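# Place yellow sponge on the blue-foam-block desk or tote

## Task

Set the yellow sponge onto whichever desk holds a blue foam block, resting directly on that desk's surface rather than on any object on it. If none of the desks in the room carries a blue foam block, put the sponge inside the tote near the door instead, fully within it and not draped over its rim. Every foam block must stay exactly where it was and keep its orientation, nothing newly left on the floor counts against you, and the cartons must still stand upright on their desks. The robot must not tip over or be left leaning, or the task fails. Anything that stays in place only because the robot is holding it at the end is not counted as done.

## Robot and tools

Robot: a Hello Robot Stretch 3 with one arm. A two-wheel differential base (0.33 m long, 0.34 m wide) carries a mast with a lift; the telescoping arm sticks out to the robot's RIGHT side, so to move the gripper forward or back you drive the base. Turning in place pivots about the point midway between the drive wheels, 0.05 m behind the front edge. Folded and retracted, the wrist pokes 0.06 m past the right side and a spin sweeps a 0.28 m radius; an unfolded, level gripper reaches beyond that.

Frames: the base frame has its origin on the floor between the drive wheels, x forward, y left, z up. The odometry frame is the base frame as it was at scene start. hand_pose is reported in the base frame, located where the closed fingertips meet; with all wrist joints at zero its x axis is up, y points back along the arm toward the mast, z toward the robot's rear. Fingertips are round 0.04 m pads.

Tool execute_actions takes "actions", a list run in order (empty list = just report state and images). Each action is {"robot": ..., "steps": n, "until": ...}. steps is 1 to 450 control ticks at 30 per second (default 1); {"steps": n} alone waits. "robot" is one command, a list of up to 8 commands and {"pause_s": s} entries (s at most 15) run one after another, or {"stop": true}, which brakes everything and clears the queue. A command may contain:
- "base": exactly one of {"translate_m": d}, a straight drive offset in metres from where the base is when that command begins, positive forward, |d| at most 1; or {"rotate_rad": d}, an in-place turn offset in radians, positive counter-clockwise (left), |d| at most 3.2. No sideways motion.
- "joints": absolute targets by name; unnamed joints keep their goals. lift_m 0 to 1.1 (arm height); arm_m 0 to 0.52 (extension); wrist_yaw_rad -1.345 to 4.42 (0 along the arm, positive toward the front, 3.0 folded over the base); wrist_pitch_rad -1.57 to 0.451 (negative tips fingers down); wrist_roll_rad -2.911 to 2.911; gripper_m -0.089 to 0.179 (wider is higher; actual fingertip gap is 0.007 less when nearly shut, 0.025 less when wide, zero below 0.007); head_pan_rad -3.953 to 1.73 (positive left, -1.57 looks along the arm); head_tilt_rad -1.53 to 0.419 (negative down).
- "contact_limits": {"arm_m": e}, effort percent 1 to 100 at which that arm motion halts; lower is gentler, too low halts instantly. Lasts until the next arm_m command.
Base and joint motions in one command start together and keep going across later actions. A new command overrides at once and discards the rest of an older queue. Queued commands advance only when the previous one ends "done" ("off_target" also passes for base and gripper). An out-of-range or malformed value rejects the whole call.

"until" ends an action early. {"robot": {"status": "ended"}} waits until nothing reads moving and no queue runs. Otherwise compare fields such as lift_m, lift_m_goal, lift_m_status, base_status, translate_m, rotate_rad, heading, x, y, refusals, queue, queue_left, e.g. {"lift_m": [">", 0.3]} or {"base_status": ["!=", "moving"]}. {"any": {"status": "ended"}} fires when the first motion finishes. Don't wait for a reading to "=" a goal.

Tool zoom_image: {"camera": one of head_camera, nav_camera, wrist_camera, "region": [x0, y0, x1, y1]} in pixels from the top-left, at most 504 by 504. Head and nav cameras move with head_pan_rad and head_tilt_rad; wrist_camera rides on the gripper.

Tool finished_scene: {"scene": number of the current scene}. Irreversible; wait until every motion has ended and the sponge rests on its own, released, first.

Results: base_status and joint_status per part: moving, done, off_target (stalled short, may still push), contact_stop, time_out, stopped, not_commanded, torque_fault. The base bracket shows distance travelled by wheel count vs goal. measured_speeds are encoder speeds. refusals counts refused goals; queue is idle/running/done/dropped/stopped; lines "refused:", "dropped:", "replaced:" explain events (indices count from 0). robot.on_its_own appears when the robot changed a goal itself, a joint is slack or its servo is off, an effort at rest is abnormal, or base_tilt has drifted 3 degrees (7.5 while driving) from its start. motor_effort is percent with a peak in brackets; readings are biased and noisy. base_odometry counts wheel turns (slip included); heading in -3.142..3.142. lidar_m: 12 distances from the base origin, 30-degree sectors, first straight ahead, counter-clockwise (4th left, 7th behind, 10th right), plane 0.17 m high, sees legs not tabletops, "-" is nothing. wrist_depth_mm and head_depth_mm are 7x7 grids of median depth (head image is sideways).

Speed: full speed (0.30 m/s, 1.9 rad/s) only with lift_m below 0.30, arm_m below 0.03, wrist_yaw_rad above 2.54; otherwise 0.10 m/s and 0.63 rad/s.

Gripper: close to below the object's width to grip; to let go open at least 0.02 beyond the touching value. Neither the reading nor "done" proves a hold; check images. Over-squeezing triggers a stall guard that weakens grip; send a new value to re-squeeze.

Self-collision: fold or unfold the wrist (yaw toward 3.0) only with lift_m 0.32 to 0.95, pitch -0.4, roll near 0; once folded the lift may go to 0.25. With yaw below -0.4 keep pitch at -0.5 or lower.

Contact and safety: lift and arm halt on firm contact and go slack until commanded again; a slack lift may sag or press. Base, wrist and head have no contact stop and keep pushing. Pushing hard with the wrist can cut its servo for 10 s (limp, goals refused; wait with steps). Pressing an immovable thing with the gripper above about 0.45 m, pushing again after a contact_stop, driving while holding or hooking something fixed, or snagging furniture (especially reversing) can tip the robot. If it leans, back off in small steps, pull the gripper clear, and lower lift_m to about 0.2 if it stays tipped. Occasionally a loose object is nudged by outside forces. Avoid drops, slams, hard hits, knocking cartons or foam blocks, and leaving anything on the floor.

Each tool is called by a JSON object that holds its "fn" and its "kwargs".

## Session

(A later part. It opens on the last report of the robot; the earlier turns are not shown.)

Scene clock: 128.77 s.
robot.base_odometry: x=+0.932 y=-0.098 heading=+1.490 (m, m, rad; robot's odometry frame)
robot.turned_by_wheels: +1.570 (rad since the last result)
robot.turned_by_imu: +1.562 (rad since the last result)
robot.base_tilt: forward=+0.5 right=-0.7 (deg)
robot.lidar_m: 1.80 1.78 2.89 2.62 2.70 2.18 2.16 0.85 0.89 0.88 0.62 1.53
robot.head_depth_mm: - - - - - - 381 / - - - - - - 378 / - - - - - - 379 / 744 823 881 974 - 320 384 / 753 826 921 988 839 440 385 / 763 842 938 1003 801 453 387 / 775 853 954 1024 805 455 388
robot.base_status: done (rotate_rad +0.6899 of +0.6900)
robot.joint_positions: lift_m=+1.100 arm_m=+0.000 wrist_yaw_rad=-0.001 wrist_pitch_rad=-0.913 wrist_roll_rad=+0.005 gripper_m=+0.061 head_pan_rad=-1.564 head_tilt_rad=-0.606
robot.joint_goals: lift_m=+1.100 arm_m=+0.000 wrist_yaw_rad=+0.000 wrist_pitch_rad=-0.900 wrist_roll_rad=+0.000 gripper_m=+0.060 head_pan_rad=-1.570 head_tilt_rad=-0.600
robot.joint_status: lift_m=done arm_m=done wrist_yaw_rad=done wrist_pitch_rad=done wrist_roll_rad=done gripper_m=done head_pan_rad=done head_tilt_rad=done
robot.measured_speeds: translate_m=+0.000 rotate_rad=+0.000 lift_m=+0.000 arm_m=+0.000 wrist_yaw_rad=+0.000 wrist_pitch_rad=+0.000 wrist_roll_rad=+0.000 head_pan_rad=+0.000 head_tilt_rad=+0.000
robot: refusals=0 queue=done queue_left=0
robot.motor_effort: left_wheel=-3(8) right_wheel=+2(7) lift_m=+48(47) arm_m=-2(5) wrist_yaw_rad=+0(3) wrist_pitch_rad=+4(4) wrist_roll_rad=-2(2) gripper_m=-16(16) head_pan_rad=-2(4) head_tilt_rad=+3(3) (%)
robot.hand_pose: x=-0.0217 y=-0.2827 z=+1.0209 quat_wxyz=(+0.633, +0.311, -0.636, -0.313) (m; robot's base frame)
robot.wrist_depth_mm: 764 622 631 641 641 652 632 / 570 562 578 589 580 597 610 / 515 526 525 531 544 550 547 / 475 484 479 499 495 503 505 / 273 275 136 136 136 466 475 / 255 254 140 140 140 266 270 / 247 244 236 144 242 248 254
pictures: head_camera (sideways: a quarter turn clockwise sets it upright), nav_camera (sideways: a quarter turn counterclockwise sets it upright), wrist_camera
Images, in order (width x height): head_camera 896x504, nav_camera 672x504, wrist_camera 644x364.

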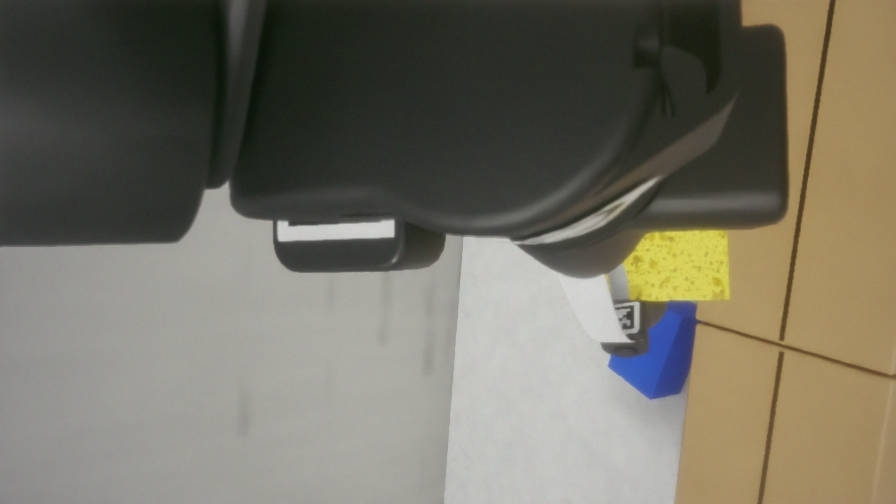

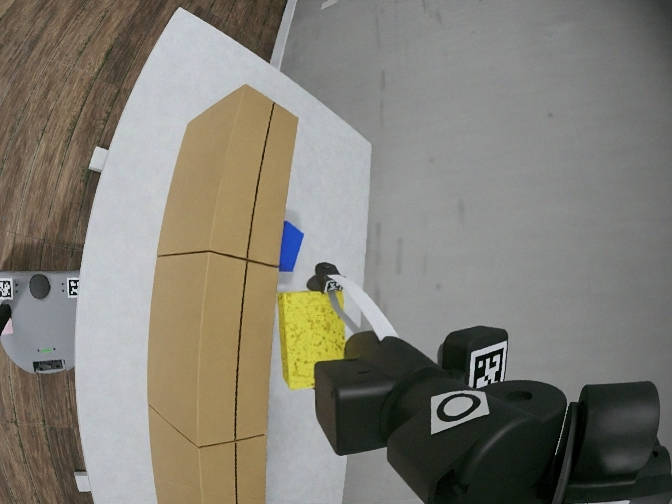

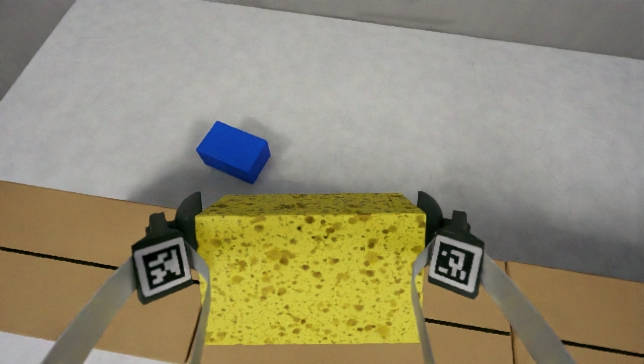

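{"fn": "execute_actions", "kwargs": {"actions": [{"robot":[{"base":{"translate_m":-0.15},"joints":{"arm_m":0.46}},{"joints":{"wrist_pitch_rad":-1.5,"head_tilt_rad":-0.9}}],"steps":450,"until":{"robot":{"status":"ended"}}}]}}

Scene clock: 135.27 s.
robot.base_odometry: x=+0.920 y=-0.248 heading=+1.490 (m, m, rad; robot's odometry frame)
robot.turned_by_wheels: +0.000 (rad since the last result)
robot.turned_by_imu: -0.001 (rad since the last result)
robot.base_tilt: forward=+0.5 right=-0.7 (deg)
robot.lidar_m: 1.95 1.92 2.94 2.62 2.61 2.04 2.10 0.70 0.86 0.86 0.74 0.72
robot.head_depth_mm: 750 855 844 718 424 382 477 / 758 870 843 719 424 389 482 / 759 878 846 720 425 389 490 / 782 561 851 724 425 396 491 / 786 917 853 722 426 397 498 / 800 924 854 724 427 417 499 / 808 940 856 687 428 439 500
robot.base_status: done (translate_m -0.1500 of -0.1500)
robot.joint_positions: lift_m=+1.100 arm_m=+0.460 wrist_yaw_rad=-0.001 wrist_pitch_rad=-1.495 wrist_roll_rad=+0.005 gripper_m=+0.061 head_pan_rad=-1.564 head_tilt_rad=-0.888
robot.joint_goals: lift_m=+1.100 arm_m=+0.460 wrist_yaw_rad=+0.000 wrist_pitch_rad=-1.500 wrist_roll_rad=+0.000 gripper_m=+0.060 head_pan_rad=-1.570 head_tilt_rad=-0.900
robot.joint_status: lift_m=done arm_m=done wrist_yaw_rad=done wrist_pitch_rad=done wrist_roll_rad=done gripper_m=done head_pan_rad=done head_tilt_rad=done
robot.measured_speeds: translate_m=+0.000 rotate_rad=+0.000 lift_m=+0.000 arm_m=+0.000 wrist_yaw_rad=+0.000 wrist_pitch_rad=+0.000 wrist_roll_rad=+0.000 head_pan_rad=+0.000 head_tilt_rad=+0.000
robot: refusals=0 queue=done queue_left=0
robot.motor_effort: left_wheel=-2(8) right_wheel=+2(3) lift_m=+46(48) arm_m=+3(4) wrist_yaw_rad=+0(0) wrist_pitch_rad=-2(5) wrist_roll_rad=-2(2) gripper_m=-16(16) head_pan_rad=-3(4) head_tilt_rad=-7(31) (%)
robot.hand_pose: x=-0.0216 y=-0.6000 z=+0.9811 quat_wxyz=(+0.517, +0.479, -0.520, -0.483) (m; robot's base frame)
robot.wrist_depth_mm: 372 380 379 391 393 457 441 / 378 386 393 392 404 407 413 / 388 393 398 401 411 419 419 / 402 405 407 407 416 424 427 / 405 415 137 137 136 433 446 / 419 422 140 140 141 446 454 / 430 437 435 145 449 458 470
pictures: head_camera (sideways: a quarter turn clockwise sets it upright), nav_camera (sideways: a quarter turn counterclockwise sets it upright), wrist_camera
Images, in order (width x height): head_camera 896x504, nav_camera 672x504, wrist_camera 644x364.

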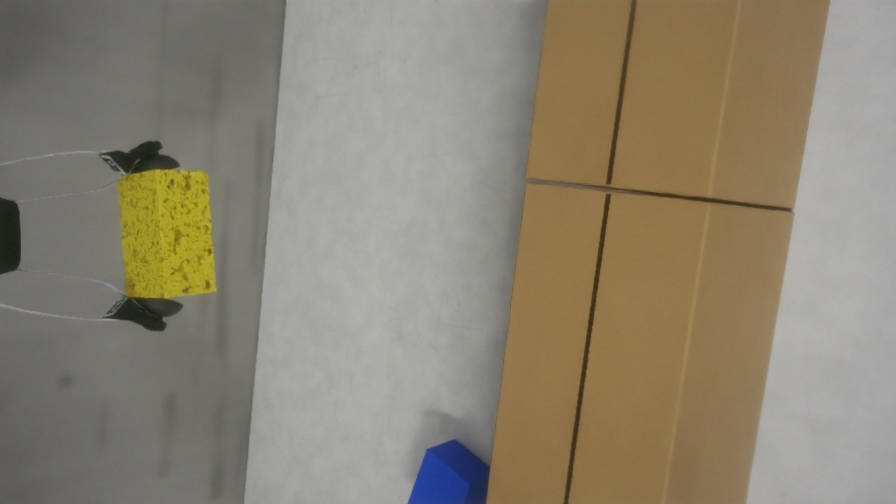

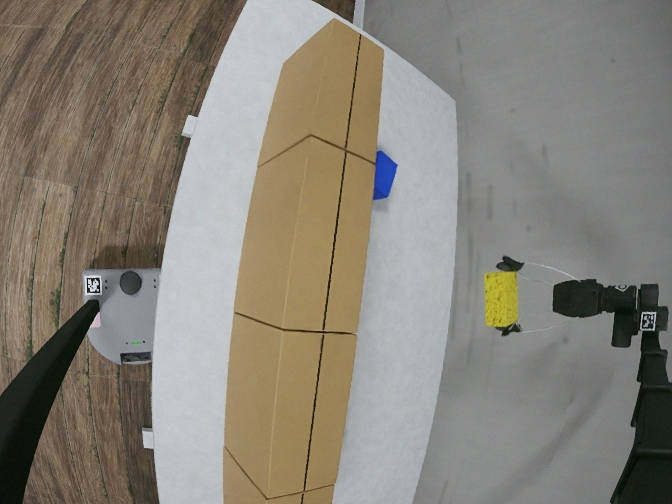

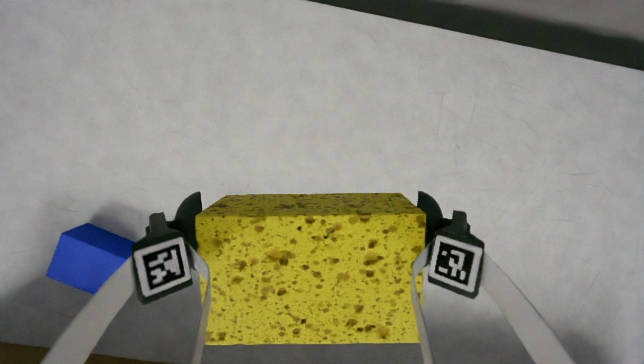

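{"fn": "execute_actions", "kwargs": {"actions": [{"robot":[{"joints":{"arm_m":0.5}},{"joints":{"lift_m":0.9}}],"steps":450,"until":{"robot":{"status":"ended"}}}]}}

Scene clock: 139.80 s.
robot.base_odometry: x=+0.920 y=-0.248 heading=+1.490 (m, m, rad; robot's odometry frame)
robot.turned_by_wheels: +0.000 (rad since the last result)
robot.turned_by_imu: +0.000 (rad since the last result)
robot.base_tilt: forward=+0.5 right=-0.7 (deg)
robot.lidar_m: 1.95 1.92 2.94 2.62 2.61 2.04 2.11 0.70 0.87 0.86 0.74 0.72
robot.head_depth_mm: 731 - - 702 423 381 476 / - 889 844 719 424 388 482 / 808 887 816 719 424 389 490 / 781 941 751 721 426 396 492 / 789 908 851 721 427 396 499 / 798 925 852 724 427 417 499 / 813 936 854 685 428 440 500
robot.base_status: done (translate_m -0.1500 of -0.1500)
robot.joint_positions: lift_m=+0.900 arm_m=+0.500 wrist_yaw_rad=-0.001 wrist_pitch_rad=-1.496 wrist_roll_rad=+0.005 gripper_m=+0.061 head_pan_rad=-1.564 head_tilt_rad=-0.888
robot.joint_goals: lift_m=+0.900 arm_m=+0.500 wrist_yaw_rad=+0.000 wrist_pitch_rad=-1.500 wrist_roll_rad=+0.000 gripper_m=+0.060 head_pan_rad=-1.570 head_tilt_rad=-0.900
robot.joint_status: lift_m=done arm_m=done wrist_yaw_rad=done wrist_pitch_rad=done wrist_roll_rad=done gripper_m=done head_pan_rad=done head_tilt_rad=done
robot.measured_speeds: translate_m=+0.000 rotate_rad=+0.000 lift_m=+0.000 arm_m=+0.000 wrist_yaw_rad=+0.000 wrist_pitch_rad=+0.000 wrist_roll_rad=+0.000 head_pan_rad=+0.000 head_tilt_rad=+0.000
robot: refusals=0 queue=done queue_left=0
robot.motor_effort: left_wheel=-2(3) right_wheel=+1(2) lift_m=+33(48) arm_m=+3(1) wrist_yaw_rad=+0(0) wrist_pitch_rad=-2(2) wrist_roll_rad=-2(2) gripper_m=-16(16) head_pan_rad=-2(3) head_tilt_rad=-6(7) (%)
robot.hand_pose: x=-0.0216 y=-0.6398 z=+0.7816 quat_wxyz=(+0.517, +0.480, -0.519, -0.483) (m; robot's base frame)
robot.wrist_depth_mm: 196 197 200 203 204 208 210 / 202 202 204 208 210 212 215 / 206 207 210 211 215 217 219 / 211 212 214 217 221 224 226 / 214 216 137 136 135 229 231 / 221 228 140 140 141 236 238 / 227 229 230 144 237 243 245
pictures: head_camera (sideways: a quarter turn clockwise sets it upright), nav_camera (sideways: a quarter turn counterclockwise sets it upright), wrist_camera
Images, in order (width x height): head_camera 896x504, nav_camera 672x504, wrist_camera 644x364.

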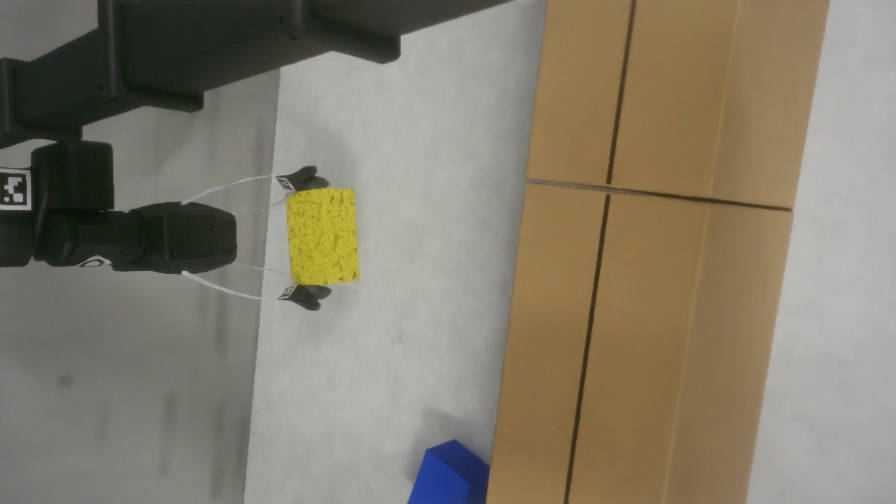

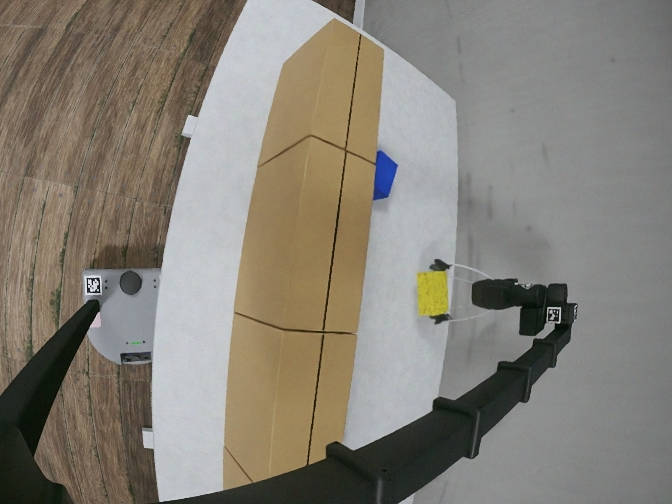

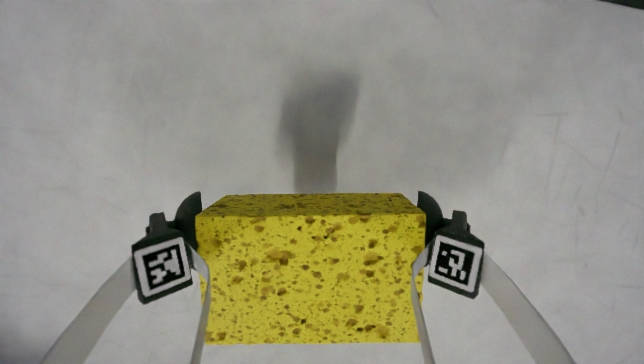

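{"fn": "execute_actions", "kwargs": {"actions": [{"robot":[{"joints":{"lift_m":0.862}},{"joints":{"gripper_m":0.17}},{"joints":{"lift_m":1.08}},{"joints":{"arm_m":0.2}}],"steps":450,"until":{"robot":{"status":"ended"}}}]}}

Scene clock: 149.40 s.
robot.base_odometry: x=+0.920 y=-0.248 heading=+1.490 (m, m, rad; robot's odometry frame)
robot.turned_by_wheels: +0.000 (rad since the last result)
robot.turned_by_imu: -0.001 (rad since the last result)
robot.base_tilt: forward=+0.6 right=-0.7 (deg)
robot.lidar_m: 1.95 1.92 2.94 2.62 2.62 2.05 2.11 0.71 0.86 0.86 0.74 0.72
robot.head_depth_mm: 749 857 844 718 423 381 478 / 754 881 870 721 424 388 483 / - - 828 722 425 389 490 / - - 783 722 425 397 492 / 789 908 852 722 426 397 498 / 798 925 867 723 428 417 499 / 811 940 858 687 428 441 499
robot.base_status: done (translate_m -0.1500 of -0.1500)
robot.joint_positions: lift_m=+1.080 arm_m=+0.200 wrist_yaw_rad=-0.001 wrist_pitch_rad=-1.497 wrist_roll_rad=+0.005 gripper_m=+0.170 head_pan_rad=-1.564 head_tilt_rad=-0.889
robot.joint_goals: lift_m=+1.080 arm_m=+0.200 wrist_yaw_rad=+0.000 wrist_pitch_rad=-1.500 wrist_roll_rad=+0.000 gripper_m=+0.170 head_pan_rad=-1.570 head_tilt_rad=-0.900
robot.joint_status: lift_m=done arm_m=done wrist_yaw_rad=done wrist_pitch_rad=done wrist_roll_rad=done gripper_m=done head_pan_rad=done head_tilt_rad=done
robot.measured_speeds: translate_m=+0.000 rotate_rad=+0.000 lift_m=+0.000 arm_m=+0.000 wrist_yaw_rad=+0.000 wrist_pitch_rad=+0.000 wrist_roll_rad=+0.000 head_pan_rad=+0.000 head_tilt_rad=+0.000
robot: refusals=0 queue=done queue_left=0
robot.motor_effort: left_wheel=-3(3) right_wheel=+2(2) lift_m=+47(50) arm_m=-3(2) wrist_yaw_rad=+0(0) wrist_pitch_rad=-2(2) wrist_roll_rad=-2(2) gripper_m=+0(85) head_pan_rad=-4(4) head_tilt_rad=-6(7) (%)
robot.hand_pose: x=-0.0216 y=-0.3400 z=+0.9612 quat_wxyz=(+0.517, +0.480, -0.519, -0.483) (m; robot's base frame)
robot.wrist_depth_mm: 319 357 363 371 374 377 384 / 363 369 376 375 383 381 393 / 372 382 379 389 389 399 403 / 342 383 391 394 403 409 419 / 221 254 276 320 385 410 425 / - 224 226 231 236 244 334 / 229 230 233 238 241 240 245
pictures: head_camera (sideways: a quarter turn clockwise sets it upright), nav_camera (sideways: a quarter turn counterclockwise sets it upright), wrist_camera
Images, in order (width x height): head_camera 896x504, nav_camera 672x504, wrist_camera 644x364.

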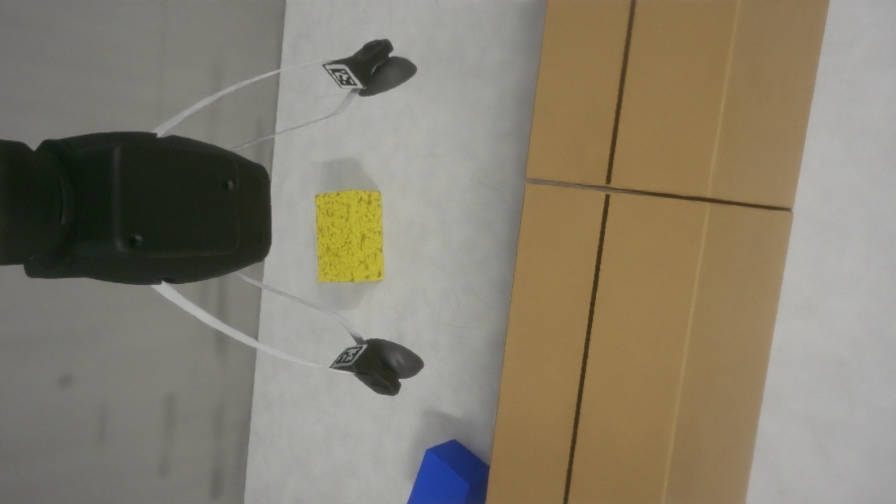

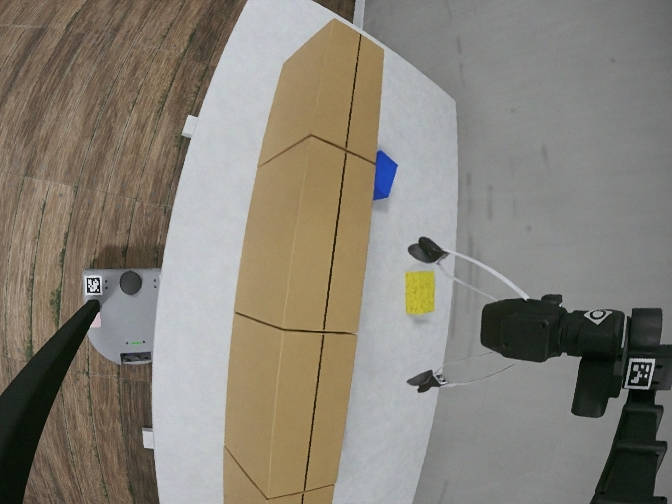

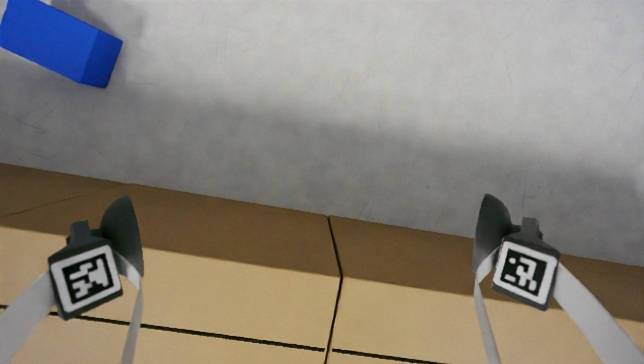

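{"fn": "finished_scene", "kwargs": {"scene": 1}}

The scene is finished: the task was done.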